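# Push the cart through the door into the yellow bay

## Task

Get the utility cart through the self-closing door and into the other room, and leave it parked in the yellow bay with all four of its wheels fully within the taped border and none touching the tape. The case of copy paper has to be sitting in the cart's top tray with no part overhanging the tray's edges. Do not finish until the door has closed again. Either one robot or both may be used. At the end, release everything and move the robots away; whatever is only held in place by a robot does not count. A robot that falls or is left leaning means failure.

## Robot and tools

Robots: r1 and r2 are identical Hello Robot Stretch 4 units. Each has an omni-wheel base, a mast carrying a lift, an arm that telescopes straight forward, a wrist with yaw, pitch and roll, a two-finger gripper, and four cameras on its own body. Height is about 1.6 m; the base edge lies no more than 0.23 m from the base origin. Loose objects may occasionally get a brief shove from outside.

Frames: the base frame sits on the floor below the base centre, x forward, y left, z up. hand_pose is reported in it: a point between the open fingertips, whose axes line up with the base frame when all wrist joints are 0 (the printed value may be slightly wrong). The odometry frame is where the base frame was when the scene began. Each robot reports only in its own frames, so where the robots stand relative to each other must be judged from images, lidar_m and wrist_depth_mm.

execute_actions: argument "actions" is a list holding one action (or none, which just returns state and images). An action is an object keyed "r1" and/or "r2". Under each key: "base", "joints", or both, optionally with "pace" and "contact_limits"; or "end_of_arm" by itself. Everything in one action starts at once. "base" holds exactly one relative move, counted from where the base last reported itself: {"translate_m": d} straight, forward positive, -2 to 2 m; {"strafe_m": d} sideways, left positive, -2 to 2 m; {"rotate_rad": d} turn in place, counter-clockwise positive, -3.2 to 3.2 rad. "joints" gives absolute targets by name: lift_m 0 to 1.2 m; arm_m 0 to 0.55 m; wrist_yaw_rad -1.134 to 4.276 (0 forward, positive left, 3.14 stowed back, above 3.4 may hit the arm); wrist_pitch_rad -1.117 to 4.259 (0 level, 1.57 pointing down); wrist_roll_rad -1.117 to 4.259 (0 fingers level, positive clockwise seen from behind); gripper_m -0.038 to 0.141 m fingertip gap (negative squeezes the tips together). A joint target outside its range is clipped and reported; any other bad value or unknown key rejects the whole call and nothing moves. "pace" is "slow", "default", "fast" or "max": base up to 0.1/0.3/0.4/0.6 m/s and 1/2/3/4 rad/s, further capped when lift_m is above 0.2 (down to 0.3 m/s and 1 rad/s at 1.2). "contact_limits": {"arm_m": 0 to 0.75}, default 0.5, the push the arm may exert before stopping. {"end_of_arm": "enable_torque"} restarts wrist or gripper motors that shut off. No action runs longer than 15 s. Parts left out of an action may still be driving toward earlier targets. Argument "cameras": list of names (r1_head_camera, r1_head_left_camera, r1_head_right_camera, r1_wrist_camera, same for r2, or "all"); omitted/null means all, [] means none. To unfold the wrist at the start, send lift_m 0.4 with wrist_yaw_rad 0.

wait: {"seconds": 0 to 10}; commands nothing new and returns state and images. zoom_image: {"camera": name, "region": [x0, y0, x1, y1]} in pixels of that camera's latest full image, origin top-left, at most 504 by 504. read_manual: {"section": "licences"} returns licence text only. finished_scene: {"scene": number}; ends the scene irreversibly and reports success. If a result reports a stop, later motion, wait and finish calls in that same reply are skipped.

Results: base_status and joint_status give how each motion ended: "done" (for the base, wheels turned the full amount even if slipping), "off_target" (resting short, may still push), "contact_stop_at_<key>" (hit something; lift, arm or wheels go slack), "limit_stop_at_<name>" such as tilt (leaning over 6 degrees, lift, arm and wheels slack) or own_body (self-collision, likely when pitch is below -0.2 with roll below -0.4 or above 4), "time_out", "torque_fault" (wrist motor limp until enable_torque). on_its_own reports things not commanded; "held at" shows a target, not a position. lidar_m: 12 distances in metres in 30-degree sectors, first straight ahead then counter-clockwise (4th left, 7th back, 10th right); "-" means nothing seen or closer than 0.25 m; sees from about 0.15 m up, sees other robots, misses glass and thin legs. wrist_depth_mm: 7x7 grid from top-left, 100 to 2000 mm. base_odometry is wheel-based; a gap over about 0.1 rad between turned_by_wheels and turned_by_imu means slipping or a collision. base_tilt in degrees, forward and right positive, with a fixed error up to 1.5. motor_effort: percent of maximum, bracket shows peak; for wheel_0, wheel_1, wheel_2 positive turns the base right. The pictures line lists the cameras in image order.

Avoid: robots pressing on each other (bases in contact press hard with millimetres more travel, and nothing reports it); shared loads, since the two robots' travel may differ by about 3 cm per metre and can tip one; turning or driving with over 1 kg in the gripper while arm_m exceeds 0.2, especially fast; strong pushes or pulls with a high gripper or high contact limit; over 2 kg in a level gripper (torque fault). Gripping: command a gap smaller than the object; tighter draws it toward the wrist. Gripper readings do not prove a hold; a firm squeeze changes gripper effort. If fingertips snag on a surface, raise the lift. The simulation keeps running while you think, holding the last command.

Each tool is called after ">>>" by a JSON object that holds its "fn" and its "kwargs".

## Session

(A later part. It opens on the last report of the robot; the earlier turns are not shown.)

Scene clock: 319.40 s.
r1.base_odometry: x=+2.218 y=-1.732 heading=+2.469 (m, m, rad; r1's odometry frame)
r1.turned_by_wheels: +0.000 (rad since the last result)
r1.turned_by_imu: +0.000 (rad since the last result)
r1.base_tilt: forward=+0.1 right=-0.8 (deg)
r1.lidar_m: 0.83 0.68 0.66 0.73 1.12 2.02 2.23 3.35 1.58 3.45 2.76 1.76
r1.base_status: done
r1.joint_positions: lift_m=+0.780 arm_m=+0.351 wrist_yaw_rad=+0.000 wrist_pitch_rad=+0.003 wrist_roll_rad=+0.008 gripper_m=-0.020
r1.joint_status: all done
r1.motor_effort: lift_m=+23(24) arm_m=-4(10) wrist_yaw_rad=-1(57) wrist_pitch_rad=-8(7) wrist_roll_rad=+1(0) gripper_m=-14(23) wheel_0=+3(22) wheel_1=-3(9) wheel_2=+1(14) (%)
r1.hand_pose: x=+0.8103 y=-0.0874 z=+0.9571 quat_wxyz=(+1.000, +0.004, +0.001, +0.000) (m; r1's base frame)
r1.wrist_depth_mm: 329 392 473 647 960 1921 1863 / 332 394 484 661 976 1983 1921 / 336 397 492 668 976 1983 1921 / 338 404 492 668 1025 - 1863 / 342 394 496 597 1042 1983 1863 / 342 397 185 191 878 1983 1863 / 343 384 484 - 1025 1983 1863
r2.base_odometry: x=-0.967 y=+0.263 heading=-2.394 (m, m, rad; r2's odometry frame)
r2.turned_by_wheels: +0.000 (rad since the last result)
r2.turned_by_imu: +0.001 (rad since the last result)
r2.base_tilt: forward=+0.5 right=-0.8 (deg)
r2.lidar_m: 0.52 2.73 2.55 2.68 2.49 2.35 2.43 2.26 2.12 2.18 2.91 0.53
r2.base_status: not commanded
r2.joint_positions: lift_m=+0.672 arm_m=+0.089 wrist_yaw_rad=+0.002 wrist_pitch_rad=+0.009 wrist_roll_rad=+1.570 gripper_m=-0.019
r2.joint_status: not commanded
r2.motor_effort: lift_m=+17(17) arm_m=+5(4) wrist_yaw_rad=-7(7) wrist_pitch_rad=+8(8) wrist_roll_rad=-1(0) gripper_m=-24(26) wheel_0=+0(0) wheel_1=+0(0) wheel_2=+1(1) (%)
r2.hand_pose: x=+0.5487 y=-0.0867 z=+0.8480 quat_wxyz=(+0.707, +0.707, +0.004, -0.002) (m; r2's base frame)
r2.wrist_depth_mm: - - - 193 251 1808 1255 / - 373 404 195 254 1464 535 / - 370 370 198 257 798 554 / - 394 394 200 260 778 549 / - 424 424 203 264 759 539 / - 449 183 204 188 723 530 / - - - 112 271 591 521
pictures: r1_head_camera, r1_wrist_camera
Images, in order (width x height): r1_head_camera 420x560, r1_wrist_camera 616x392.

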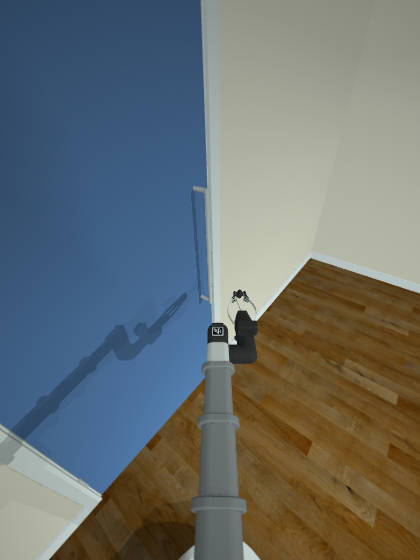

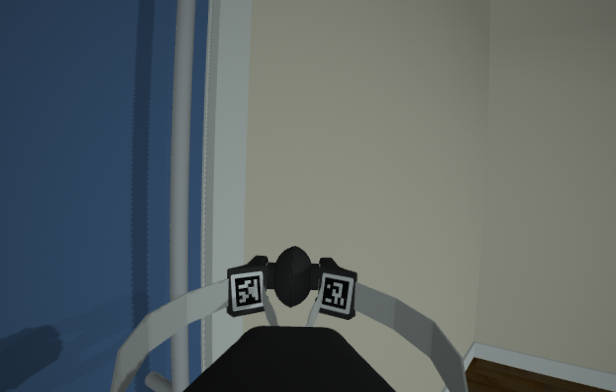

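>>> {"fn": "execute_actions", "kwargs": {"actions": [{"r1":{"joints":{"arm_m":0.42,"gripper_m":0.05},"base":{"strafe_m":0.115},"pace":"slow"}}], "cameras": []}}

>>> {"fn": "execute_actions", "kwargs": {"actions": [{"r1":{"joints":{"arm_m":0.535},"pace":"slow","contact_limits":{"arm_m":0.2}}}], "cameras": ["r1_wrist_camera"]}}

>>> {"fn": "execute_actions", "kwargs": {"actions": [{"r1":{"joints":{"gripper_m":-0.038}}}], "cameras": ["r1_wrist_camera"]}}

>>> {"fn": "execute_actions", "kwargs": {"actions": [{"r1":{"base":{"strafe_m":-0.04},"pace":"slow"}}], "cameras": ["r1_head_camera","r1_wrist_camera"]}}

Scene clock: 358.37 s.
r1.base_odometry: x=+2.146 y=-1.822 heading=+2.469 (m, m, rad; r1's odometry frame)
r1.turned_by_wheels: +0.000 (rad since the last result)
r1.turned_by_imu: +0.000 (rad since the last result)
r1.base_tilt: forward=+0.1 right=-0.7 (deg)
r1.lidar_m: 0.75 0.57 0.57 0.63 0.98 1.94 2.14 3.25 1.68 3.56 2.84 1.52
r1.base_status: done
r1.joint_positions: lift_m=+0.780 arm_m=+0.419 wrist_yaw_rad=+0.000 wrist_pitch_rad=+0.003 wrist_roll_rad=+0.008 gripper_m=+0.050
r1.joint_status: all done
r1.motor_effort: lift_m=+24(24) arm_m=+5(5) wrist_yaw_rad=+0(1) wrist_pitch_rad=-6(8) wrist_roll_rad=+1(0) gripper_m=-5(11) wheel_0=-3(6) wheel_1=+2(5) wheel_2=+0(2) (%)
r1.hand_pose: x=+0.8785 y=-0.0874 z=+0.9571 quat_wxyz=(+1.000, +0.004, +0.001, +0.000) (m; r1's base frame)
r1.wrist_depth_mm: 217 256 320 404 627 1255 1863 / 220 260 327 413 647 1281 1863 / 221 265 334 413 654 1336 1921 / 224 267 336 421 654 1366 1921 / 225 268 315 397 676 1430 1921 / 225 255 213 399 200 1576 1863 / 226 255 320 - 707 1708 1863
r2.base_odometry: x=-0.967 y=+0.263 heading=-2.394 (m, m, rad; r2's odometry frame)
r2.turned_by_wheels: +0.000 (rad since the last result)
r2.turned_by_imu: +0.002 (rad since the last result)
r2.base_tilt: forward=+0.4 right=-0.7 (deg)
r2.lidar_m: 0.50 2.74 2.55 2.66 2.49 2.35 2.42 2.25 2.11 2.17 2.90 0.54
r2.base_status: not commanded
r2.joint_positions: lift_m=+0.672 arm_m=+0.089 wrist_yaw_rad=+0.002 wrist_pitch_rad=+0.009 wrist_roll_rad=+1.570 gripper_m=-0.019
r2.joint_status: not commanded
r2.motor_effort: lift_m=+17(17) arm_m=+5(5) wrist_yaw_rad=-6(8) wrist_pitch_rad=+8(8) wrist_roll_rad=+0(1) gripper_m=-27(26) wheel_0=+0(0) wheel_1=+0(0) wheel_2=+1(1) (%)
r2.hand_pose: x=+0.5487 y=-0.0867 z=+0.8480 quat_wxyz=(+0.707, +0.707, +0.004, -0.002) (m; r2's base frame)
r2.wrist_depth_mm: - - - 193 251 1863 1255 / - 373 404 195 254 1464 535 / - 370 370 198 257 798 554 / - 394 394 200 260 778 549 / - 421 421 202 264 759 544 / - 449 183 204 188 723 535 / - - - 112 271 597 521
pictures: none
No camera images: the call's "cameras" was empty. Leave "cameras" out to get every camera's image.

Scene clock: 360.80 s.
r1.base_odometry: x=+2.146 y=-1.822 heading=+2.469 (m, m, rad; r1's odometry frame)
r1.turned_by_wheels: +0.000 (rad since the last result)
r1.turned_by_imu: +0.000 (rad since the last result)
r1.base_tilt: forward=+0.1 right=-0.9 (deg)
r1.lidar_m: 0.72 0.58 0.56 0.64 0.99 1.94 2.15 3.24 1.68 3.54 2.84 1.54
r1.base_status: not commanded
r1.joint_positions: lift_m=+0.780 arm_m=+0.534 wrist_yaw_rad=+0.000 wrist_pitch_rad=+0.003 wrist_roll_rad=+0.008 gripper_m=+0.050
r1.joint_status: all done
r1.motor_effort: lift_m=+24(23) arm_m=+5(4) wrist_yaw_rad=-1(1) wrist_pitch_rad=-7(8) wrist_roll_rad=+0(0) gripper_m=-4(4) wheel_0=-3(3) wheel_1=+2(2) wheel_2=+0(0) (%)
r1.contact_limits: arm_m 0.2
r1.hand_pose: x=+0.9935 y=-0.0874 z=+0.9571 quat_wxyz=(+1.000, +0.004, +0.001, +0.000) (m; r1's base frame)
r1.wrist_depth_mm: 158 187 236 294 455 904 1808 / 160 190 238 293 462 931 1756 / 162 192 241 297 469 946 1756 / 163 194 245 300 480 991 1808 / 164 196 229 224 492 1042 1808 / 165 185 214 202 200 1118 1863 / 165 186 235 - 517 1229 1808
r2.base_odometry: x=-0.967 y=+0.263 heading=-2.394 (m, m, rad; r2's odometry frame)
r2.turned_by_wheels: +0.000 (rad since the last result)
r2.turned_by_imu: +0.001 (rad since the last result)
r2.base_tilt: forward=+0.5 right=-0.6 (deg)
r2.lidar_m: 0.50 2.75 2.54 2.66 2.51 2.36 2.40 2.24 2.11 2.20 2.92 0.52
r2.base_status: not commanded
r2.joint_positions: lift_m=+0.672 arm_m=+0.089 wrist_yaw_rad=+0.002 wrist_pitch_rad=+0.009 wrist_roll_rad=+1.570 gripper_m=-0.019
r2.joint_status: not commanded
r2.motor_effort: lift_m=+17(17) arm_m=+5(5) wrist_yaw_rad=-8(6) wrist_pitch_rad=+9(8) wrist_roll_rad=+0(1) gripper_m=-25(26) wheel_0=+0(0) wheel_1=+0(0) wheel_2=+1(1) (%)
r2.hand_pose: x=+0.5487 y=-0.0867 z=+0.8480 quat_wxyz=(+0.707, +0.707, +0.004, -0.002) (m; r2's base frame)
r2.wrist_depth_mm: - - - 193 251 1808 1281 / - 373 404 195 255 1499 535 / - 368 368 198 257 798 554 / - 394 397 200 262 778 549 / - 424 421 202 265 759 539 / - 449 183 204 188 723 530 / - - - 112 271 597 521
pictures: r1_wrist_camera
Images, in order (width x height): r1_wrist_camera 616x392.

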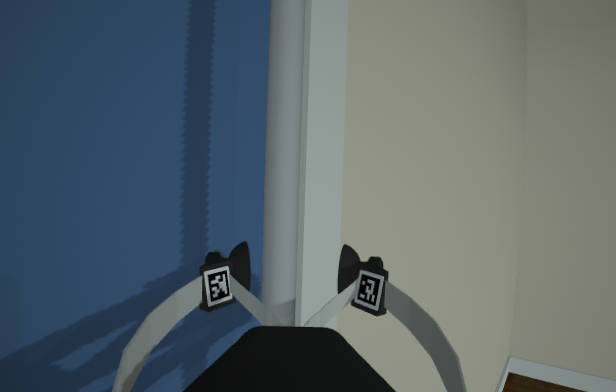

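Scene clock: 362.37 s.
r1.base_odometry: x=+2.146 y=-1.822 heading=+2.471 (m, m, rad; r1's odometry frame)
r1.turned_by_wheels: +0.001 (rad since the last result)
r1.turned_by_imu: +0.001 (rad since the last result)
r1.base_tilt: forward=+0.2 right=-0.9 (deg)
r1.lidar_m: 0.73 0.58 0.57 0.64 0.95 1.95 2.14 3.26 1.69 3.53 2.85 1.50
r1.base_status: not commanded
r1.joint_positions: lift_m=+0.780 arm_m=+0.536 wrist_yaw_rad=+0.014 wrist_pitch_rad=+0.003 wrist_roll_rad=+0.008 gripper_m=-0.037
r1.joint_status: all done
r1.on_its_own: wrist_yaw_rad is at rest, and its effort (-42) is outside its rest range (-13 to +13)
r1.motor_effort: lift_m=+24(24) arm_m=-5(5) wrist_yaw_rad=-42(51) wrist_pitch_rad=-8(10) wrist_roll_rad=+1(0) gripper_m=-28(29) wheel_0=+0(3) wheel_1=-1(2) wheel_2=+15(15) (%)
r1.hand_pose: x=+0.9965 y=-0.0833 z=+0.9571 quat_wxyz=(+1.000, +0.004, +0.001, +0.007) (m; r1's base frame)
r1.wrist_depth_mm: 152 179 224 264 421 809 1756 / 154 181 227 264 430 809 1708 / 156 183 229 266 436 820 1808 / 156 186 233 270 442 854 1863 / 158 187 227 199 455 904 1808 / 158 173 183 191 182 946 1921 / 159 189 224 - 484 1025 1808
r2.base_odometry: x=-0.967 y=+0.263 heading=-2.394 (m, m, rad; r2's odometry frame)
r2.turned_by_wheels: +0.000 (rad since the last result)
r2.turned_by_imu: +0.000 (rad since the last result)
r2.base_tilt: forward=+0.3 right=-0.9 (deg)
r2.lidar_m: 0.51 2.73 2.56 2.66 2.47 2.35 2.44 2.24 2.12 2.19 2.88 0.54
r2.base_status: not commanded
r2.joint_positions: lift_m=+0.672 arm_m=+0.089 wrist_yaw_rad=+0.002 wrist_pitch_rad=+0.009 wrist_roll_rad=+1.570 gripper_m=-0.019
r2.joint_status: not commanded
r2.motor_effort: lift_m=+17(17) arm_m=+5(5) wrist_yaw_rad=-6(7) wrist_pitch_rad=+7(8) wrist_roll_rad=-1(1) gripper_m=-26(27) wheel_0=+0(0) wheel_1=+0(0) wheel_2=+1(1) (%)
r2.hand_pose: x=+0.5487 y=-0.0867 z=+0.8480 quat_wxyz=(+0.707, +0.707, +0.004, -0.002) (m; r2's base frame)
r2.wrist_depth_mm: - - - 193 251 1808 1255 / - 373 404 195 254 1499 535 / - 370 370 198 258 788 559 / - 394 392 201 260 778 549 / - 421 421 202 264 750 539 / - 445 183 204 187 723 530 / - - - 112 270 591 521
pictures: r1_wrist_camera
Images, in order (width x height): r1_wrist_camera 616x392.

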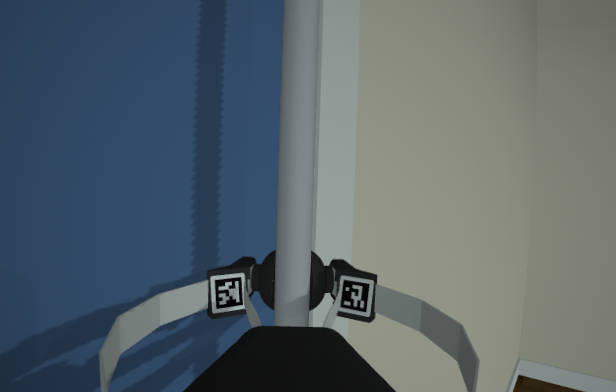

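Scene clock: 363.83 s.
r1.base_odometry: x=+2.170 y=-1.791 heading=+2.475 (m, m, rad; r1's odometry frame)
r1.turned_by_wheels: +0.005 (rad since the last result)
r1.turned_by_imu: +0.017 (rad since the last result)
r1.base_tilt: forward=+0.2 right=-0.8 (deg)
r1.lidar_m: 0.74 0.60 0.59 0.67 1.05 1.98 2.20 3.35 1.65 3.45 2.81 1.51
r1.base_status: done
r1.joint_positions: lift_m=+0.780 arm_m=+0.536 wrist_yaw_rad=+0.026 wrist_pitch_rad=+0.003 wrist_roll_rad=+0.008 gripper_m=-0.038
r1.joint_status: not commanded
r1.on_its_own: wrist_yaw_rad is at rest, and its effort (-75) is outside its rest range (-13 to +13)
r1.motor_effort: lift_m=+23(24) arm_m=-5(5) wrist_yaw_rad=-75(81) wrist_pitch_rad=-7(10) wrist_roll_rad=+0(0) gripper_m=-20(27) wheel_0=+26(26) wheel_1=+9(8) wheel_2=+24(27) (%)
r1.hand_pose: x=+0.9975 y=-0.0799 z=+0.9570 quat_wxyz=(+1.000, +0.004, +0.002, +0.013) (m; r1's base frame)
r1.wrist_depth_mm: 160 187 230 282 415 707 1708 / 161 190 232 289 421 715 1708 / 164 192 229 293 424 741 1708 / 165 193 233 294 433 768 1756 / 166 196 220 216 442 778 1808 / 166 166 187 186 382 831 1756 / 167 197 229 - 436 891 1808
r2.base_odometry: x=-0.967 y=+0.263 heading=-2.394 (m, m, rad; r2's odometry frame)
r2.turned_by_wheels: +0.000 (rad since the last result)
r2.turned_by_imu: +0.000 (rad since the last result)
r2.base_tilt: forward=+0.6 right=-0.8 (deg)
r2.lidar_m: 0.50 2.74 2.54 2.68 2.49 2.34 2.43 2.25 2.12 2.19 2.90 0.53
r2.base_status: not commanded
r2.joint_positions: lift_m=+0.672 arm_m=+0.089 wrist_yaw_rad=+0.002 wrist_pitch_rad=+0.009 wrist_roll_rad=+1.570 gripper_m=-0.019
r2.joint_status: not commanded
r2.motor_effort: lift_m=+17(17) arm_m=+5(5) wrist_yaw_rad=-8(7) wrist_pitch_rad=+7(8) wrist_roll_rad=+0(0) gripper_m=-24(23) wheel_0=+0(0) wheel_1=+0(0) wheel_2=+1(1) (%)
r2.hand_pose: x=+0.5487 y=-0.0867 z=+0.8480 quat_wxyz=(+0.707, +0.707, +0.004, -0.002) (m; r2's base frame)
r2.wrist_depth_mm: - - - 193 251 1808 1255 / - 370 404 195 254 1464 530 / - 370 370 198 257 798 554 / - 394 397 200 260 778 549 / - 424 424 203 265 759 539 / - 449 184 204 187 715 530 / - - - 112 271 597 521
pictures: r1_head_camera, r1_wrist_camera
Images, in order (width x height): r1_head_camera 420x560, r1_wrist_camera 616x392.

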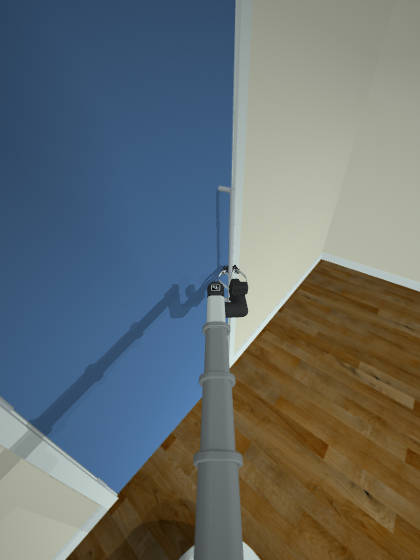

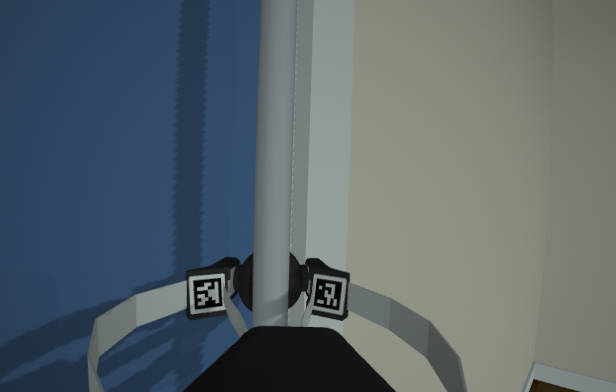

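>>> {"fn": "execute_actions", "kwargs": {"actions": [{"r1":{"joints":{"arm_m":0.49},"pace":"slow"}}], "cameras": ["r1_head_camera","r1_wrist_camera"]}}

Scene clock: 372.40 s.
r1.base_odometry: x=+2.171 y=-1.791 heading=+2.471 (m, m, rad; r1's odometry frame)
r1.turned_by_wheels: -0.005 (rad since the last result)
r1.turned_by_imu: +0.002 (rad since the last result)
r1.base_tilt: forward=+0.3 right=-0.7 (deg)
r1.lidar_m: 0.76 0.59 0.59 0.67 1.04 1.98 2.20 3.40 1.65 3.43 2.77 1.52
r1.base_status: not commanded
r1.joint_positions: lift_m=+0.780 arm_m=+0.491 wrist_yaw_rad=+0.000 wrist_pitch_rad=+0.002 wrist_roll_rad=+0.008 gripper_m=-0.038
r1.joint_status: all done
r1.motor_effort: lift_m=+24(24) arm_m=-5(14) wrist_yaw_rad=-1(86) wrist_pitch_rad=-7(8) wrist_roll_rad=+0(0) gripper_m=-18(28) wheel_0=+1(26) wheel_1=-1(9) wheel_2=+1(26) (%)
r1.hand_pose: x=+0.9502 y=-0.0874 z=+0.9572 quat_wxyz=(+1.000, +0.004, +0.001, +0.000) (m; r1's base frame)
r1.wrist_depth_mm: 190 225 263 345 530 991 1808 / 193 228 266 349 535 1008 1756 / 195 230 270 353 544 1042 1863 / 196 232 272 359 559 1078 1808 / 198 235 276 342 574 1118 1863 / 199 222 182 200 182 1205 1808 / 199 237 278 - 597 1308 1863
r2.base_odometry: x=-0.967 y=+0.263 heading=-2.394 (m, m, rad; r2's odometry frame)
r2.turned_by_wheels: +0.000 (rad since the last result)
r2.turned_by_imu: +0.001 (rad since the last result)
r2.base_tilt: forward=+0.6 right=-0.8 (deg)
r2.lidar_m: 0.51 2.75 2.55 2.66 2.51 2.36 2.42 2.28 2.12 2.19 2.92 0.53
r2.base_status: not commanded
r2.joint_positions: lift_m=+0.672 arm_m=+0.089 wrist_yaw_rad=+0.002 wrist_pitch_rad=+0.009 wrist_roll_rad=+1.570 gripper_m=-0.019
r2.joint_status: not commanded
r2.motor_effort: lift_m=+17(17) arm_m=+5(5) wrist_yaw_rad=-7(7) wrist_pitch_rad=+8(8) wrist_roll_rad=+0(1) gripper_m=-24(25) wheel_0=+0(0) wheel_1=+0(0) wheel_2=+1(1) (%)
r2.hand_pose: x=+0.5487 y=-0.0867 z=+0.8480 quat_wxyz=(+0.707, +0.707, +0.004, -0.002) (m; r2's base frame)
r2.wrist_depth_mm: - - - 193 251 1808 1255 / - 375 404 195 253 1464 535 / - 370 370 198 257 798 554 / - 394 394 200 260 778 549 / - 421 424 202 264 759 539 / - 449 183 204 188 715 530 / - - - 112 271 591 521
pictures: r1_head_camera, r1_wrist_camera
Images, in order (width x height): r1_head_camera 420x560, r1_wrist_camera 616x392.

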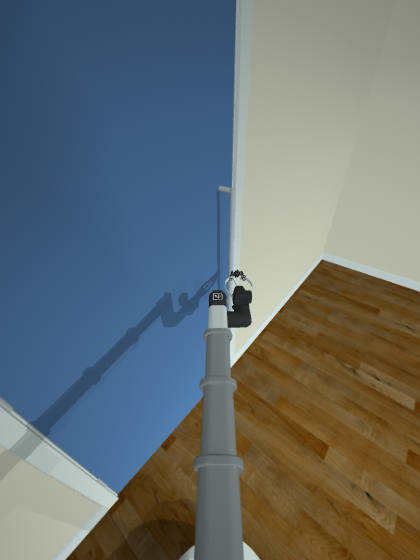

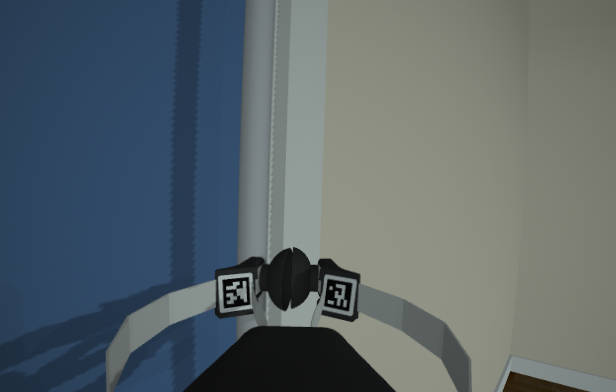

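>>> {"fn": "execute_actions", "kwargs": {"actions": [{"r1":{"joints":{"arm_m":0.05,"gripper_m":0.06}},"r2":{"base":{"rotate_rad":-0.15},"pace":"slow"}}], "cameras": ["r2_head_camera"]}}

>>> {"fn": "execute_actions", "kwargs": {"actions": [{"r1":{"base":{"rotate_rad":0.75}}}], "cameras": []}}

>>> {"fn": "execute_actions", "kwargs": {"actions": [{"r1":{"base":{"strafe_m":-0.63}}}], "cameras": ["r1_head_camera","r1_wrist_camera"]}}

Scene clock: 447.53 s.
r1.base_odometry: x=+2.171 y=-1.791 heading=+2.471 (m, m, rad; r1's odometry frame)
r1.turned_by_wheels: +0.000 (rad since the last result)
r1.turned_by_imu: -0.001 (rad since the last result)
r1.base_tilt: forward=+0.2 right=-0.6 (deg)
r1.lidar_m: 0.76 0.60 0.58 0.66 1.04 1.98 2.20 3.38 1.63 3.46 2.81 1.51
r1.base_status: not commanded
r1.joint_positions: lift_m=+0.780 arm_m=+0.051 wrist_yaw_rad=+0.000 wrist_pitch_rad=+0.003 wrist_roll_rad=+0.008 gripper_m=+0.060
r1.joint_status: all done
r1.motor_effort: lift_m=+23(23) arm_m=-4(6) wrist_yaw_rad=+0(1) wrist_pitch_rad=-6(7) wrist_roll_rad=+1(0) gripper_m=-1(21) wheel_0=+1(1) wheel_1=-1(1) wheel_2=+1(1) (%)
r1.hand_pose: x=+0.5102 y=-0.0875 z=+0.9571 quat_wxyz=(+1.000, +0.004, +0.001, +0.000) (m; r1's base frame)
r1.wrist_depth_mm: 424 492 627 798 1182 - - / 427 500 621 798 1205 - - / 433 512 640 809 1182 - - / 433 517 647 842 1205 - - / 439 521 609 866 1255 - - / 436 488 199 759 199 - - / 436 492 609 - 1366 - -
r2.base_odometry: x=-0.967 y=+0.263 heading=-2.543 (m, m, rad; r2's odometry frame)
r2.turned_by_wheels: -0.150 (rad since the last result)
r2.turned_by_imu: -0.148 (rad since the last result)
r2.base_tilt: forward=+0.5 right=-0.6 (deg)
r2.lidar_m: 0.47 2.91 2.53 2.55 2.65 2.37 2.35 2.41 2.13 2.11 2.59 0.56
r2.base_status: done
r2.joint_positions: lift_m=+0.672 arm_m=+0.089 wrist_yaw_rad=+0.000 wrist_pitch_rad=+0.009 wrist_roll_rad=+1.570 gripper_m=-0.019
r2.joint_status: not commanded
r2.motor_effort: lift_m=+17(17) arm_m=+5(5) wrist_yaw_rad=+0(40) wrist_pitch_rad=+5(7) wrist_roll_rad=+0(1) gripper_m=-21(22) wheel_0=+1(13) wheel_1=+1(4) wheel_2=+3(12) (%)
r2.hand_pose: x=+0.5485 y=-0.0875 z=+0.8478 quat_wxyz=(+0.707, +0.707, +0.003, -0.003) (m; r2's base frame)
r2.wrist_depth_mm: - - - 294 306 314 317 / - - - 229 297 1661 1182 / - 404 - 281 289 1618 525 / - 389 392 273 281 778 544 / - 399 399 210 272 759 535 / - 404 185 203 263 741 530 / - 418 418 112 255 640 521
pictures: r2_head_camera
Images, in order (width x height): r2_head_camera 420x560.

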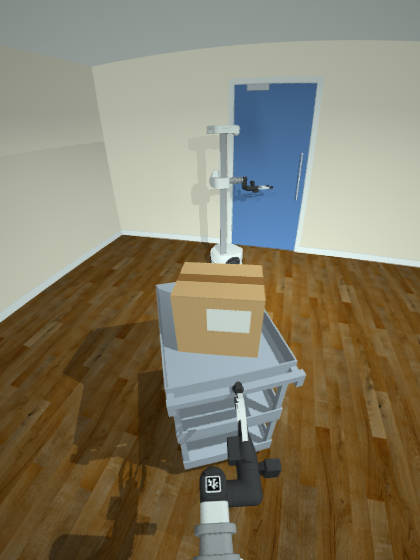

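Scene clock: 449.03 s.
r1.base_odometry: x=+2.171 y=-1.791 heading=-3.062 (m, m, rad; r1's odometry frame)
r1.turned_by_wheels: +0.750 (rad since the last result)
r1.turned_by_imu: +0.751 (rad since the last result)
r1.base_tilt: forward=+0.1 right=-0.6 (deg)
r1.lidar_m: 0.58 0.60 0.77 1.56 1.98 2.48 1.74 1.64 3.02 2.77 0.93 0.66
r1.base_status: done
r1.joint_positions: lift_m=+0.780 arm_m=+0.051 wrist_yaw_rad=+0.000 wrist_pitch_rad=+0.003 wrist_roll_rad=+0.008 gripper_m=+0.060
r1.joint_status: not commanded
r1.motor_effort: lift_m=+23(23) arm_m=-4(4) wrist_yaw_rad=+0(0) wrist_pitch_rad=-6(8) wrist_roll_rad=+1(1) gripper_m=-4(2) wheel_0=-1(4) wheel_1=-2(7) wheel_2=+1(7) (%)
r1.hand_pose: x=+0.5102 y=-0.0874 z=+0.9571 quat_wxyz=(+1.000, +0.004, +0.001, +0.000) (m; r1's base frame)
r1.wrist_depth_mm: 309 322 338 349 364 382 392 / 314 325 340 351 364 384 397 / 317 327 342 353 370 387 402 / 319 330 343 355 373 389 404 / 324 330 345 362 375 394 413 / 322 334 199 359 198 399 415 / 325 334 347 - 387 402 421
r2.base_odometry: x=-0.967 y=+0.263 heading=-2.543 (m, m, rad; r2's odometry frame)
r2.turned_by_wheels: +0.000 (rad since the last result)
r2.turned_by_imu: +0.000 (rad since the last result)
r2.base_tilt: forward=+0.7 right=-0.6 (deg)
r2.lidar_m: 0.47 2.91 2.55 2.56 2.67 2.36 2.37 2.39 2.14 2.14 2.59 0.56
r2.base_status: not commanded
r2.joint_positions: lift_m=+0.672 arm_m=+0.089 wrist_yaw_rad=+0.000 wrist_pitch_rad=+0.009 wrist_roll_rad=+1.570 gripper_m=-0.019
r2.joint_status: not commanded
r2.motor_effort: lift_m=+17(17) arm_m=+5(5) wrist_yaw_rad=-1(0) wrist_pitch_rad=+7(5) wrist_roll_rad=+1(0) gripper_m=-22(24) wheel_0=+1(1) wheel_1=+1(1) wheel_2=+3(3) (%)
r2.hand_pose: x=+0.5485 y=-0.0875 z=+0.8478 quat_wxyz=(+0.707, +0.707, +0.003, -0.003) (m; r2's base frame)
r2.wrist_depth_mm: - - - 296 306 314 315 / - - - 229 297 1661 1182 / - 404 - 279 289 1661 525 / - 392 392 273 279 759 544 / - 399 399 210 273 759 539 / - 407 185 203 263 741 530 / - 418 418 112 255 634 517
pictures: none
No camera images: the call's "cameras" was empty. Leave "cameras" out to get every camera's image.

Scene clock: 452.47 s.
r1.base_odometry: x=+2.121 y=-1.163 heading=-3.062 (m, m, rad; r1's odometry frame)
r1.turned_by_wheels: +0.000 (rad since the last result)
r1.turned_by_imu: -0.002 (rad since the last result)
r1.base_tilt: forward=+0.1 right=-0.9 (deg)
r1.lidar_m: 0.65 0.70 0.88 1.78 2.64 3.25 1.53 3.63 2.34 2.14 1.18 0.76
r1.base_status: done
r1.joint_positions: lift_m=+0.780 arm_m=+0.051 wrist_yaw_rad=+0.000 wrist_pitch_rad=+0.003 wrist_roll_rad=+0.008 gripper_m=+0.060
r1.joint_status: not commanded
r1.motor_effort: lift_m=+23(23) arm_m=-4(5) wrist_yaw_rad=-1(0) wrist_pitch_rad=-7(7) wrist_roll_rad=+0(0) gripper_m=-2(4) wheel_0=+1(8) wheel_1=+0(7) wheel_2=+0(0) (%)
r1.hand_pose: x=+0.5102 y=-0.0874 z=+0.9572 quat_wxyz=(+1.000, +0.004, +0.001, +0.000) (m; r1's base frame)
r1.wrist_depth_mm: 392 404 421 439 455 477 500 / 394 407 427 445 459 480 500 / 397 410 427 449 469 488 508 / 399 415 433 452 469 492 508 / 404 421 433 449 469 496 517 / 407 418 198 387 198 500 521 / 410 421 436 - 484 508 530
r2.base_odometry: x=-0.967 y=+0.263 heading=-2.543 (m, m, rad; r2's odometry frame)
r2.turned_by_wheels: +0.000 (rad since the last result)
r2.turned_by_imu: +0.001 (rad since the last result)
r2.base_tilt: forward=+0.6 right=-0.7 (deg)
r2.lidar_m: 0.46 2.91 2.54 2.56 2.64 2.36 2.37 2.41 2.12 2.12 2.58 0.55
r2.base_status: not commanded
r2.joint_positions: lift_m=+0.672 arm_m=+0.089 wrist_yaw_rad=+0.000 wrist_pitch_rad=+0.009 wrist_roll_rad=+1.570 gripper_m=-0.019
r2.joint_status: not commanded
r2.motor_effort: lift_m=+17(17) arm_m=+5(5) wrist_yaw_rad=+2(0) wrist_pitch_rad=+6(6) wrist_roll_rad=+0(0) gripper_m=-22(22) wheel_0=+1(1) wheel_1=+1(1) wheel_2=+3(3) (%)
r2.hand_pose: x=+0.5485 y=-0.0875 z=+0.8478 quat_wxyz=(+0.707, +0.707, +0.003, -0.003) (m; r2's base frame)
r2.wrist_depth_mm: - - - 296 306 315 315 / - - - 230 297 1708 1182 / - 404 - 279 289 1618 521 / - 392 394 273 279 759 544 / - 399 399 210 272 759 539 / - 407 185 204 262 741 530 / - 418 418 112 256 634 517
pictures: r1_head_camera, r1_wrist_camera
Images, in order (width x height): r1_head_camera 420x560, r1_wrist_camera 616x392.

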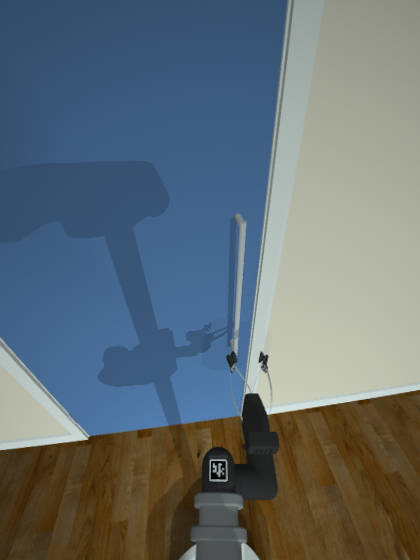

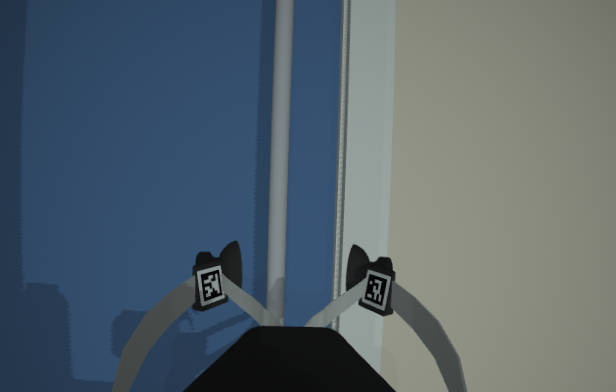

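>>> {"fn": "execute_actions", "kwargs": {"actions": [{"r1":{"joints":{"arm_m":0.23},"base":{"strafe_m":0.015},"pace":"slow","contact_limits":{"arm_m":0.2}},"r2":{"base":{"strafe_m":0.25},"pace":"slow"}}], "cameras": ["r2_head_camera","r1_wrist_camera"]}}

>>> {"fn": "execute_actions", "kwargs": {"actions": [{"r1":{"joints":{"gripper_m":-0.038}}}], "cameras": ["r1_wrist_camera"]}}

>>> {"fn": "execute_actions", "kwargs": {"actions": [{"r1":{"base":{"translate_m":-0.2},"pace":"slow"}}], "cameras": ["r1_head_camera","r1_wrist_camera"]}}

Scene clock: 469.87 s.
r1.base_odometry: x=+2.122 y=-1.178 heading=-3.062 (m, m, rad; r1's odometry frame)
r1.turned_by_wheels: +0.000 (rad since the last result)
r1.turned_by_imu: -0.001 (rad since the last result)
r1.base_tilt: forward=+0.2 right=-0.9 (deg)
r1.lidar_m: 0.63 0.70 0.87 1.77 2.59 3.23 1.61 3.64 2.37 2.15 1.18 0.74
r1.base_status: done
r1.joint_positions: lift_m=+0.780 arm_m=+0.229 wrist_yaw_rad=+0.000 wrist_pitch_rad=+0.003 wrist_roll_rad=+0.008 gripper_m=+0.060
r1.joint_status: all done
r1.motor_effort: lift_m=+23(23) arm_m=+6(5) wrist_yaw_rad=+0(1) wrist_pitch_rad=-8(7) wrist_roll_rad=+0(1) gripper_m=-2(2) wheel_0=-2(6) wheel_1=+1(6) wheel_2=+0(2) (%)
r1.contact_limits: arm_m 0.2
r1.hand_pose: x=+0.6885 y=-0.0874 z=+0.9572 quat_wxyz=(+1.000, +0.004, +0.001, +0.000) (m; r1's base frame)
r1.wrist_depth_mm: 231 239 250 255 266 282 293 / 234 242 252 257 268 286 296 / 235 243 253 264 267 287 297 / 237 246 255 266 267 287 301 / 239 247 254 267 267 293 304 / 241 246 199 198 199 297 307 / 242 249 259 - 273 301 310
r2.base_odometry: x=-0.826 y=+0.056 heading=-2.544 (m, m, rad; r2's odometry frame)
r2.turned_by_wheels: -0.001 (rad since the last result)
r2.turned_by_imu: +0.000 (rad since the last result)
r2.base_tilt: forward=+0.5 right=-0.8 (deg)
r2.lidar_m: 0.50 2.65 2.30 2.34 2.57 2.26 2.29 2.65 2.37 2.39 2.85 0.51
r2.base_status: done
r2.joint_positions: lift_m=+0.672 arm_m=+0.089 wrist_yaw_rad=-0.005 wrist_pitch_rad=+0.009 wrist_roll_rad=+1.570 gripper_m=-0.019
r2.joint_status: not commanded
r2.motor_effort: lift_m=+17(17) arm_m=+5(5) wrist_yaw_rad=+13(25) wrist_pitch_rad=+6(6) wrist_roll_rad=+0(1) gripper_m=-22(22) wheel_0=-4(11) wheel_1=+0(5) wheel_2=-2(3) (%)
r2.hand_pose: x=+0.5481 y=-0.0889 z=+0.8478 quat_wxyz=(+0.707, +0.707, +0.002, -0.005) (m; r2's base frame)
r2.wrist_depth_mm: - - - 185 242 1808 1182 / - 351 353 190 247 798 554 / - 368 368 193 253 788 554 / - 394 397 197 257 768 549 / - 430 430 202 265 750 539 / - 459 183 204 198 699 530 / - - - 112 274 559 521
pictures: r1_wrist_camera, r2_head_camera
Images, in order (width x height): r1_wrist_camera 616x392, r2_head_camera 420x560.

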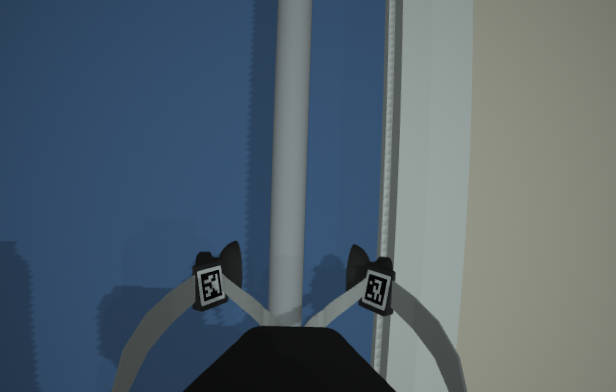

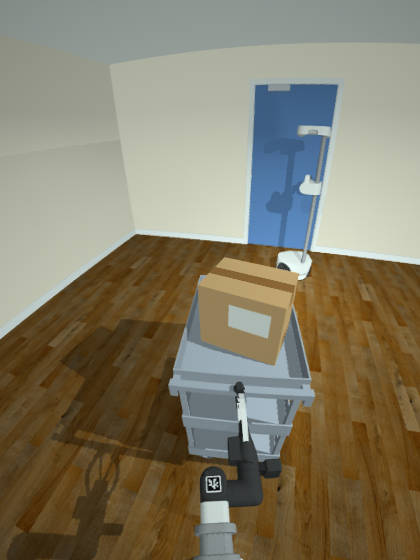

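Scene clock: 471.53 s.
r1.base_odometry: x=+2.122 y=-1.178 heading=-3.062 (m, m, rad; r1's odometry frame)
r1.turned_by_wheels: +0.001 (rad since the last result)
r1.turned_by_imu: +0.001 (rad since the last result)
r1.base_tilt: forward=+0.4 right=-0.9 (deg)
r1.lidar_m: 0.65 0.69 0.87 1.78 2.62 3.25 1.60 3.64 2.36 2.17 1.17 0.74
r1.base_status: not commanded
r1.joint_positions: lift_m=+0.780 arm_m=+0.231 wrist_yaw_rad=+0.011 wrist_pitch_rad=+0.003 wrist_roll_rad=+0.008 gripper_m=-0.037
r1.joint_status: all done
r1.on_its_own: wrist_yaw_rad is at rest, and its effort (-33) is outside its rest range (-13 to +13)
r1.motor_effort: lift_m=+23(23) arm_m=-4(5) wrist_yaw_rad=-33(33) wrist_pitch_rad=-9(8) wrist_roll_rad=+0(0) gripper_m=-28(27) wheel_0=-1(2) wheel_1=-1(1) wheel_2=+11(11) (%)
r1.hand_pose: x=+0.6910 y=-0.0841 z=+0.9570 quat_wxyz=(+1.000, +0.004, +0.002, +0.006) (m; r1's base frame)
r1.wrist_depth_mm: 229 236 245 251 260 262 285 / 230 237 247 253 263 278 287 / 233 240 249 253 264 278 289 / 233 242 253 257 266 282 293 / 236 244 251 198 268 285 296 / 237 241 186 195 180 287 297 / 240 248 254 - 267 290 301
r2.base_odometry: x=-0.826 y=+0.056 heading=-2.544 (m, m, rad; r2's odometry frame)
r2.turned_by_wheels: +0.000 (rad since the last result)
r2.turned_by_imu: +0.001 (rad since the last result)
r2.base_tilt: forward=+0.5 right=-0.7 (deg)
r2.lidar_m: 0.51 2.66 2.30 2.33 2.54 2.25 2.27 2.66 2.37 2.37 2.84 0.52
r2.base_status: not commanded
r2.joint_positions: lift_m=+0.672 arm_m=+0.089 wrist_yaw_rad=-0.005 wrist_pitch_rad=+0.009 wrist_roll_rad=+1.570 gripper_m=-0.019
r2.joint_status: not commanded
r2.motor_effort: lift_m=+17(17) arm_m=+5(5) wrist_yaw_rad=+13(14) wrist_pitch_rad=+7(4) wrist_roll_rad=+0(0) gripper_m=-23(23) wheel_0=-4(4) wheel_1=+0(0) wheel_2=-2(2) (%)
r2.hand_pose: x=+0.5481 y=-0.0889 z=+0.8478 quat_wxyz=(+0.707, +0.707, +0.002, -0.005) (m; r2's base frame)
r2.wrist_depth_mm: - - - 185 243 1756 1182 / - 353 353 189 247 798 559 / - 368 366 193 252 788 554 / - 397 399 196 257 768 549 / - 430 430 202 264 759 539 / - 462 183 204 198 707 525 / - - - 112 276 559 521
pictures: r1_wrist_camera
Images, in order (width x height): r1_wrist_camera 616x392.

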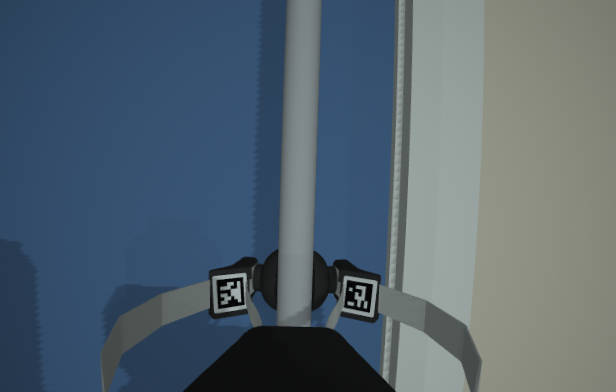

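Scene clock: 475.03 s.
r1.base_odometry: x=+2.321 y=-1.162 heading=-3.061 (m, m, rad; r1's odometry frame)
r1.turned_by_wheels: +0.000 (rad since the last result)
r1.turned_by_imu: -0.004 (rad since the last result)
r1.base_tilt: forward=+0.2 right=-0.8 (deg)
r1.lidar_m: 0.70 0.82 1.08 2.26 2.59 3.21 1.40 3.70 2.40 2.19 1.51 0.96
r1.base_status: done
r1.joint_positions: lift_m=+0.780 arm_m=+0.230 wrist_yaw_rad=+0.000 wrist_pitch_rad=+0.002 wrist_roll_rad=+0.008 gripper_m=-0.038
r1.joint_status: not commanded
r1.motor_effort: lift_m=+23(23) arm_m=-2(5) wrist_yaw_rad=-1(41) wrist_pitch_rad=-6(8) wrist_roll_rad=+0(1) gripper_m=-20(29) wheel_0=+1(9) wheel_1=+0(9) wheel_2=+2(21) (%)
r1.hand_pose: x=+0.6899 y=-0.0874 z=+0.9572 quat_wxyz=(+1.000, +0.004, +0.001, +0.000) (m; r1's base frame)
r1.wrist_depth_mm: 315 319 317 320 452 496 517 / 317 317 322 320 462 500 521 / 320 322 324 322 469 504 525 / 320 325 324 324 473 512 535 / 324 325 327 258 488 521 535 / 329 327 181 198 181 521 544 / 330 330 332 - 496 530 554
r2.base_odometry: x=-0.826 y=+0.056 heading=-2.544 (m, m, rad; r2's odometry frame)
r2.turned_by_wheels: +0.000 (rad since the last result)
r2.turned_by_imu: +0.001 (rad since the last result)
r2.base_tilt: forward=+0.6 right=-0.7 (deg)
r2.lidar_m: 0.51 2.67 2.32 2.33 2.57 2.27 2.27 2.65 2.36 2.37 2.86 0.51
r2.base_status: not commanded
r2.joint_positions: lift_m=+0.672 arm_m=+0.089 wrist_yaw_rad=-0.005 wrist_pitch_rad=+0.009 wrist_roll_rad=+1.570 gripper_m=-0.019
r2.joint_status: not commanded
r2.on_its_own: wrist_yaw_rad is at rest, and its effort (+15) is outside its rest range (-13 to +13)
r2.motor_effort: lift_m=+17(16) arm_m=+5(5) wrist_yaw_rad=+15(16) wrist_pitch_rad=+5(7) wrist_roll_rad=-1(1) gripper_m=-24(25) wheel_0=-4(4) wheel_1=+0(0) wheel_2=-3(2) (%)
r2.hand_pose: x=+0.5481 y=-0.0889 z=+0.8478 quat_wxyz=(+0.707, +0.707, +0.002, -0.005) (m; r2's base frame)
r2.wrist_depth_mm: - - - 185 242 1756 1182 / - 353 353 189 246 798 554 / - 368 368 193 253 788 554 / - 394 397 197 257 778 549 / - 433 430 201 264 759 539 / - 462 184 203 198 699 530 / - - - 112 274 559 521
pictures: r1_head_camera, r1_wrist_camera
Images, in order (width x height): r1_head_camera 420x560, r1_wrist_camera 616x392.

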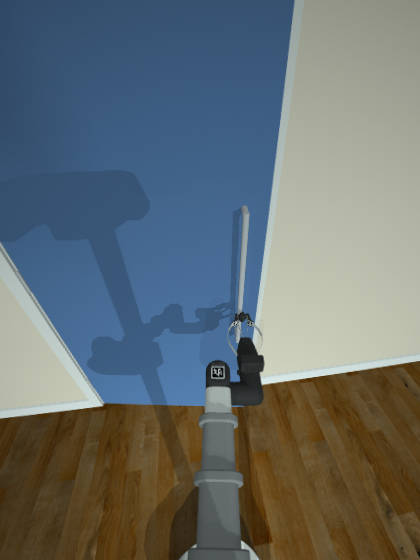

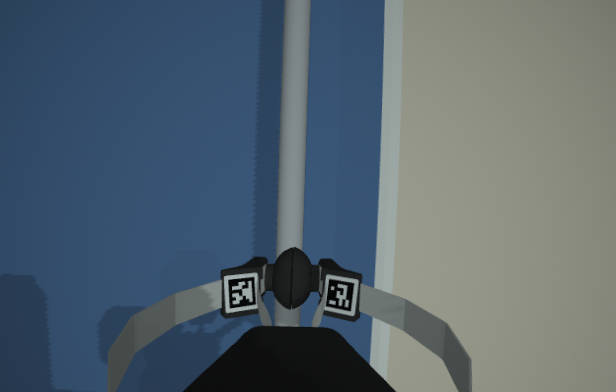

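>>> {"fn": "execute_actions", "kwargs": {"actions": [{"r1":{"joints":{"arm_m":0.40,"wrist_yaw_rad":-0.5,"gripper_m":0.06},"base":{"strafe_m":0.17},"pace":"slow"},"r2":{"base":{"rotate_rad":-0.12},"pace":"slow"}}], "cameras": ["r2_head_camera","r1_wrist_camera","r1_head_camera"]}}

Scene clock: 515.33 s.
r1.base_odometry: x=+2.335 y=-1.331 heading=-3.061 (m, m, rad; r1's odometry frame)
r1.turned_by_wheels: +0.000 (rad since the last result)
r1.turned_by_imu: +0.000 (rad since the last result)
r1.base_tilt: forward=+0.1 right=-1.0 (deg)
r1.lidar_m: 0.85 0.86 1.09 2.21 2.41 2.99 1.39 4.01 2.56 2.36 1.46 0.89
r1.base_status: done
r1.joint_positions: lift_m=+0.780 arm_m=+0.399 wrist_yaw_rad=-0.500 wrist_pitch_rad=+0.002 wrist_roll_rad=+0.008 gripper_m=+0.060
r1.joint_status: all done
r1.motor_effort: lift_m=+23(23) arm_m=+5(6) wrist_yaw_rad=-1(5) wrist_pitch_rad=-5(6) wrist_roll_rad=+1(0) gripper_m=-2(22) wheel_0=-1(8) wheel_1=+2(7) wheel_2=+0(3) (%)
r1.hand_pose: x=+0.7813 y=-0.2150 z=+0.9572 quat_wxyz=(+0.969, +0.004, +0.000, -0.247) (m; r1's base frame)
r1.wrist_depth_mm: 251 283 329 394 484 634 854 / 253 287 334 397 488 647 917 / 255 290 342 402 492 661 946 / 257 291 342 407 500 661 991 / 260 294 329 415 512 683 1008 / 260 285 199 317 198 699 1042 / 262 286 332 - 525 732 1025
r2.base_odometry: x=-0.826 y=+0.056 heading=-2.663 (m, m, rad; r2's odometry frame)
r2.turned_by_wheels: -0.120 (rad since the last result)
r2.turned_by_imu: -0.118 (rad since the last result)
r2.base_tilt: forward=+0.8 right=-0.5 (deg)
r2.lidar_m: 0.49 2.84 2.31 2.32 2.64 2.30 2.28 2.61 2.35 2.36 2.67 0.56
r2.base_status: done
r2.joint_positions: lift_m=+0.672 arm_m=+0.089 wrist_yaw_rad=+0.001 wrist_pitch_rad=+0.009 wrist_roll_rad=+1.570 gripper_m=-0.019
r2.joint_status: not commanded
r2.motor_effort: lift_m=+17(17) arm_m=+5(5) wrist_yaw_rad=-4(42) wrist_pitch_rad=+6(6) wrist_roll_rad=+0(0) gripper_m=-25(24) wheel_0=+1(11) wheel_1=+2(5) wheel_2=+2(12) (%)
r2.hand_pose: x=+0.5486 y=-0.0871 z=+0.8478 quat_wxyz=(+0.707, +0.707, +0.004, -0.003) (m; r2's base frame)
r2.wrist_depth_mm: - - - 274 277 298 303 / - - - 211 273 1756 539 / - 375 379 209 271 768 554 / - 389 389 266 268 778 549 / - 407 407 206 267 759 539 / - 421 185 204 201 732 530 / - 449 442 112 262 627 517
pictures: r1_head_camera, r1_wrist_camera, r2_head_camera
Images, in order (width x height): r1_head_camera 420x560, r1_wrist_camera 616x392, r2_head_camera 420x560.

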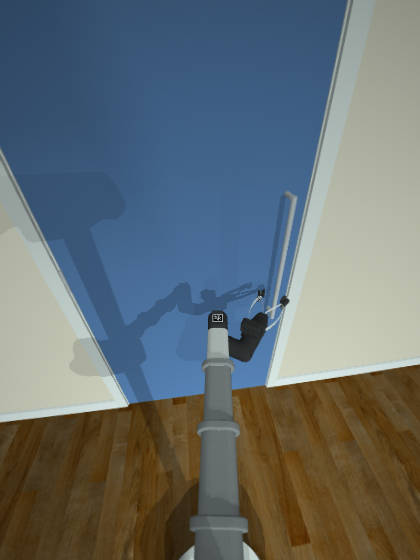

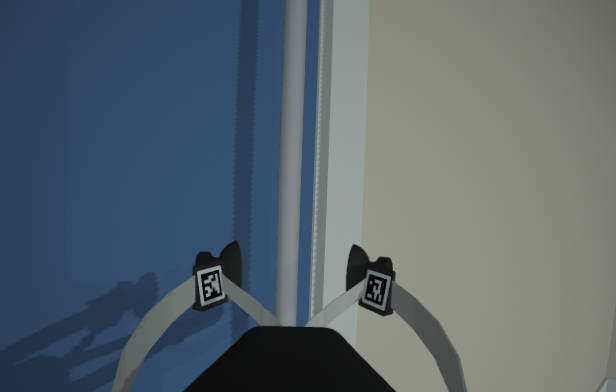

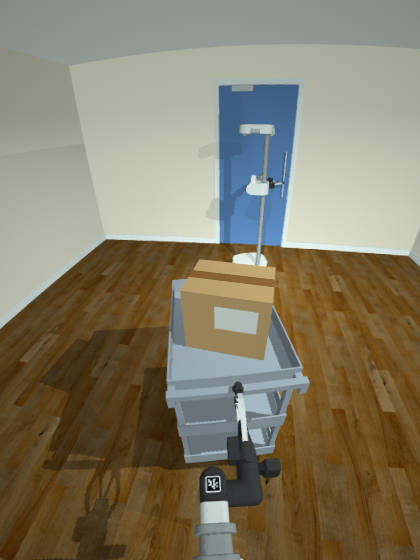

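>>> {"fn": "execute_actions", "kwargs": {"actions": [{"r1":{"joints":{"arm_m":0.49},"base":{"strafe_m":-0.05},"pace":"slow","contact_limits":{"arm_m":0.2}},"r2":{"base":{"strafe_m":0.22},"pace":"slow"}}], "cameras": ["r2_head_camera","r1_wrist_camera"]}}

>>> {"fn": "execute_actions", "kwargs": {"actions": [{"r1":{"joints":{"arm_m":0.525},"base":{"strafe_m":-0.035},"pace":"slow","contact_limits":{"arm_m":0.2}}}], "cameras": ["r1_wrist_camera"]}}

Scene clock: 525.93 s.
r1.base_odometry: x=+2.331 y=-1.281 heading=-3.061 (m, m, rad; r1's odometry frame)
r1.turned_by_wheels: +0.000 (rad since the last result)
r1.turned_by_imu: -0.001 (rad since the last result)
r1.base_tilt: forward=+0.2 right=-0.8 (deg)
r1.lidar_m: 0.85 0.87 1.09 2.23 2.45 3.04 1.47 3.93 2.54 2.31 1.46 0.96
r1.base_status: done
r1.joint_positions: lift_m=+0.780 arm_m=+0.489 wrist_yaw_rad=-0.500 wrist_pitch_rad=+0.002 wrist_roll_rad=+0.008 gripper_m=+0.060
r1.joint_status: all done
r1.motor_effort: lift_m=+23(24) arm_m=+5(6) wrist_yaw_rad=-1(0) wrist_pitch_rad=-6(5) wrist_roll_rad=+0(0) gripper_m=+1(2) wheel_0=+3(11) wheel_1=-1(4) wheel_2=+0(1) (%)
r1.contact_limits: arm_m 0.2
r1.hand_pose: x=+0.8713 y=-0.2150 z=+0.9572 quat_wxyz=(+0.969, +0.004, +0.000, -0.247) (m; r1's base frame)
r1.wrist_depth_mm: 185 209 243 291 355 473 627 / 187 211 248 293 359 477 654 / 189 213 250 297 366 488 691 / 190 216 252 301 370 492 715 / 191 217 243 306 379 504 732 / 192 211 199 207 198 521 750 / 193 211 247 - 389 539 768
r2.base_odometry: x=-0.725 y=-0.139 heading=-2.664 (m, m, rad; r2's odometry frame)
r2.turned_by_wheels: +0.000 (rad since the last result)
r2.turned_by_imu: +0.000 (rad since the last result)
r2.base_tilt: forward=+0.5 right=-0.6 (deg)
r2.lidar_m: 0.52 2.58 2.11 2.11 2.40 2.24 2.24 2.57 2.57 2.58 2.93 0.50
r2.base_status: done
r2.joint_positions: lift_m=+0.672 arm_m=+0.089 wrist_yaw_rad=-0.006 wrist_pitch_rad=+0.009 wrist_roll_rad=+1.570 gripper_m=-0.019
r2.joint_status: not commanded
r2.on_its_own: wrist_yaw_rad is at rest, and its effort (+18) is outside its rest range (-13 to +13)
r2.motor_effort: lift_m=+17(17) arm_m=+5(5) wrist_yaw_rad=+18(22) wrist_pitch_rad=+6(4) wrist_roll_rad=-1(0) gripper_m=-23(22) wheel_0=-3(10) wheel_1=-1(6) wheel_2=-3(0) (%)
r2.hand_pose: x=+0.5479 y=-0.0892 z=+0.8478 quat_wxyz=(+0.707, +0.707, +0.001, -0.005) (m; r2's base frame)
r2.wrist_depth_mm: - 410 439 171 226 1708 525 / - 338 336 178 233 768 559 / - 368 364 185 242 788 554 / - 402 402 190 252 778 544 / - 452 449 198 264 759 535 / - 492 185 203 198 691 530 / - - - 112 283 559 500
pictures: r1_wrist_camera, r2_head_camera
Images, in order (width x height): r1_wrist_camera 616x392, r2_head_camera 420x560.

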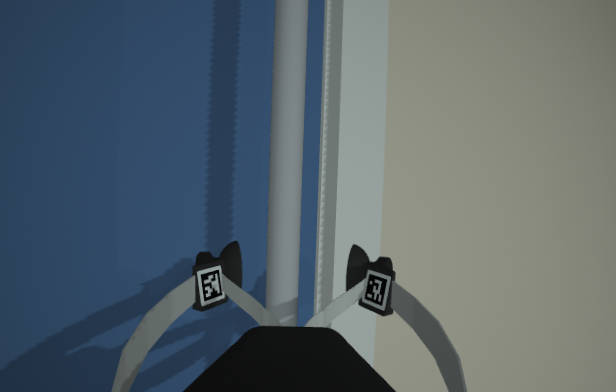

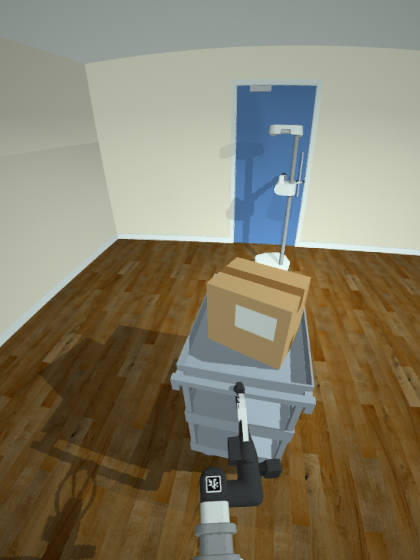

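Scene clock: 527.40 s.
r1.base_odometry: x=+2.328 y=-1.247 heading=-3.060 (m, m, rad; r1's odometry frame)
r1.turned_by_wheels: +0.001 (rad since the last result)
r1.turned_by_imu: +0.001 (rad since the last result)
r1.base_tilt: forward=+0.1 right=-0.7 (deg)
r1.lidar_m: 0.86 0.89 1.10 2.24 2.50 3.10 1.49 3.82 2.49 2.28 1.48 0.95
r1.base_status: done
r1.joint_positions: lift_m=+0.780 arm_m=+0.523 wrist_yaw_rad=-0.506 wrist_pitch_rad=+0.002 wrist_roll_rad=+0.008 gripper_m=+0.060
r1.joint_status: all done
r1.on_its_own: wrist_yaw_rad is at rest, and its effort (+18) is outside its rest range (-13 to +13)
r1.motor_effort: lift_m=+23(23) arm_m=+8(10) wrist_yaw_rad=+18(24) wrist_pitch_rad=-6(6) wrist_roll_rad=+0(1) gripper_m=-1(5) wheel_0=+10(14) wheel_1=+2(6) wheel_2=-2(2) (%)
r1.contact_limits: arm_m 0.2
r1.hand_pose: x=+0.9043 y=-0.2163 z=+0.9572 quat_wxyz=(+0.968, +0.004, +0.000, -0.250) (m; r1's base frame)
r1.wrist_depth_mm: 162 183 206 252 314 415 554 / 164 186 207 254 319 424 580 / 166 187 206 256 320 430 609 / 167 190 207 259 327 436 634 / 168 191 209 258 332 442 654 / 169 187 164 249 195 459 654 / 170 185 216 - 334 473 668
r2.base_odometry: x=-0.725 y=-0.139 heading=-2.664 (m, m, rad; r2's odometry frame)
r2.turned_by_wheels: +0.000 (rad since the last result)
r2.turned_by_imu: +0.000 (rad since the last result)
r2.base_tilt: forward=+0.6 right=-0.8 (deg)
r2.lidar_m: 0.52 2.57 2.09 2.10 2.40 2.25 2.25 2.57 2.60 2.58 2.91 0.50
r2.base_status: not commanded
r2.joint_positions: lift_m=+0.672 arm_m=+0.089 wrist_yaw_rad=-0.006 wrist_pitch_rad=+0.009 wrist_roll_rad=+1.570 gripper_m=-0.019
r2.joint_status: not commanded
r2.on_its_own: wrist_yaw_rad is at rest, and its effort (+17) is outside its rest range (-13 to +13)
r2.motor_effort: lift_m=+16(16) arm_m=+5(5) wrist_yaw_rad=+17(18) wrist_pitch_rad=+8(5) wrist_roll_rad=+1(0) gripper_m=-22(22) wheel_0=-3(3) wheel_1=-1(0) wheel_2=-3(3) (%)
r2.hand_pose: x=+0.5479 y=-0.0892 z=+0.8478 quat_wxyz=(+0.707, +0.707, +0.001, -0.005) (m; r2's base frame)
r2.wrist_depth_mm: - 410 439 171 226 1708 525 / - 338 338 178 233 768 559 / - 370 366 185 242 788 554 / - 404 402 190 252 768 544 / - 449 445 199 264 759 539 / - 492 185 204 198 699 530 / - - - 112 285 559 496
pictures: r1_wrist_camera
Images, in order (width x height): r1_wrist_camera 616x392.

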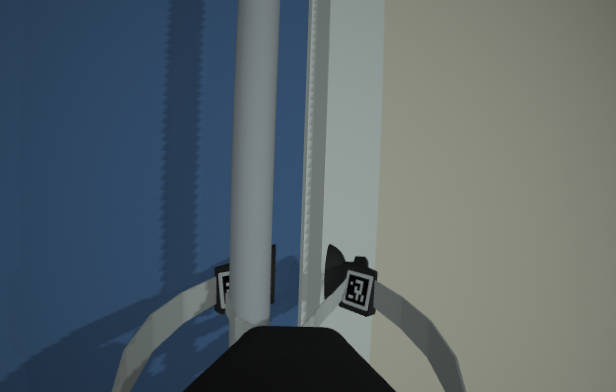

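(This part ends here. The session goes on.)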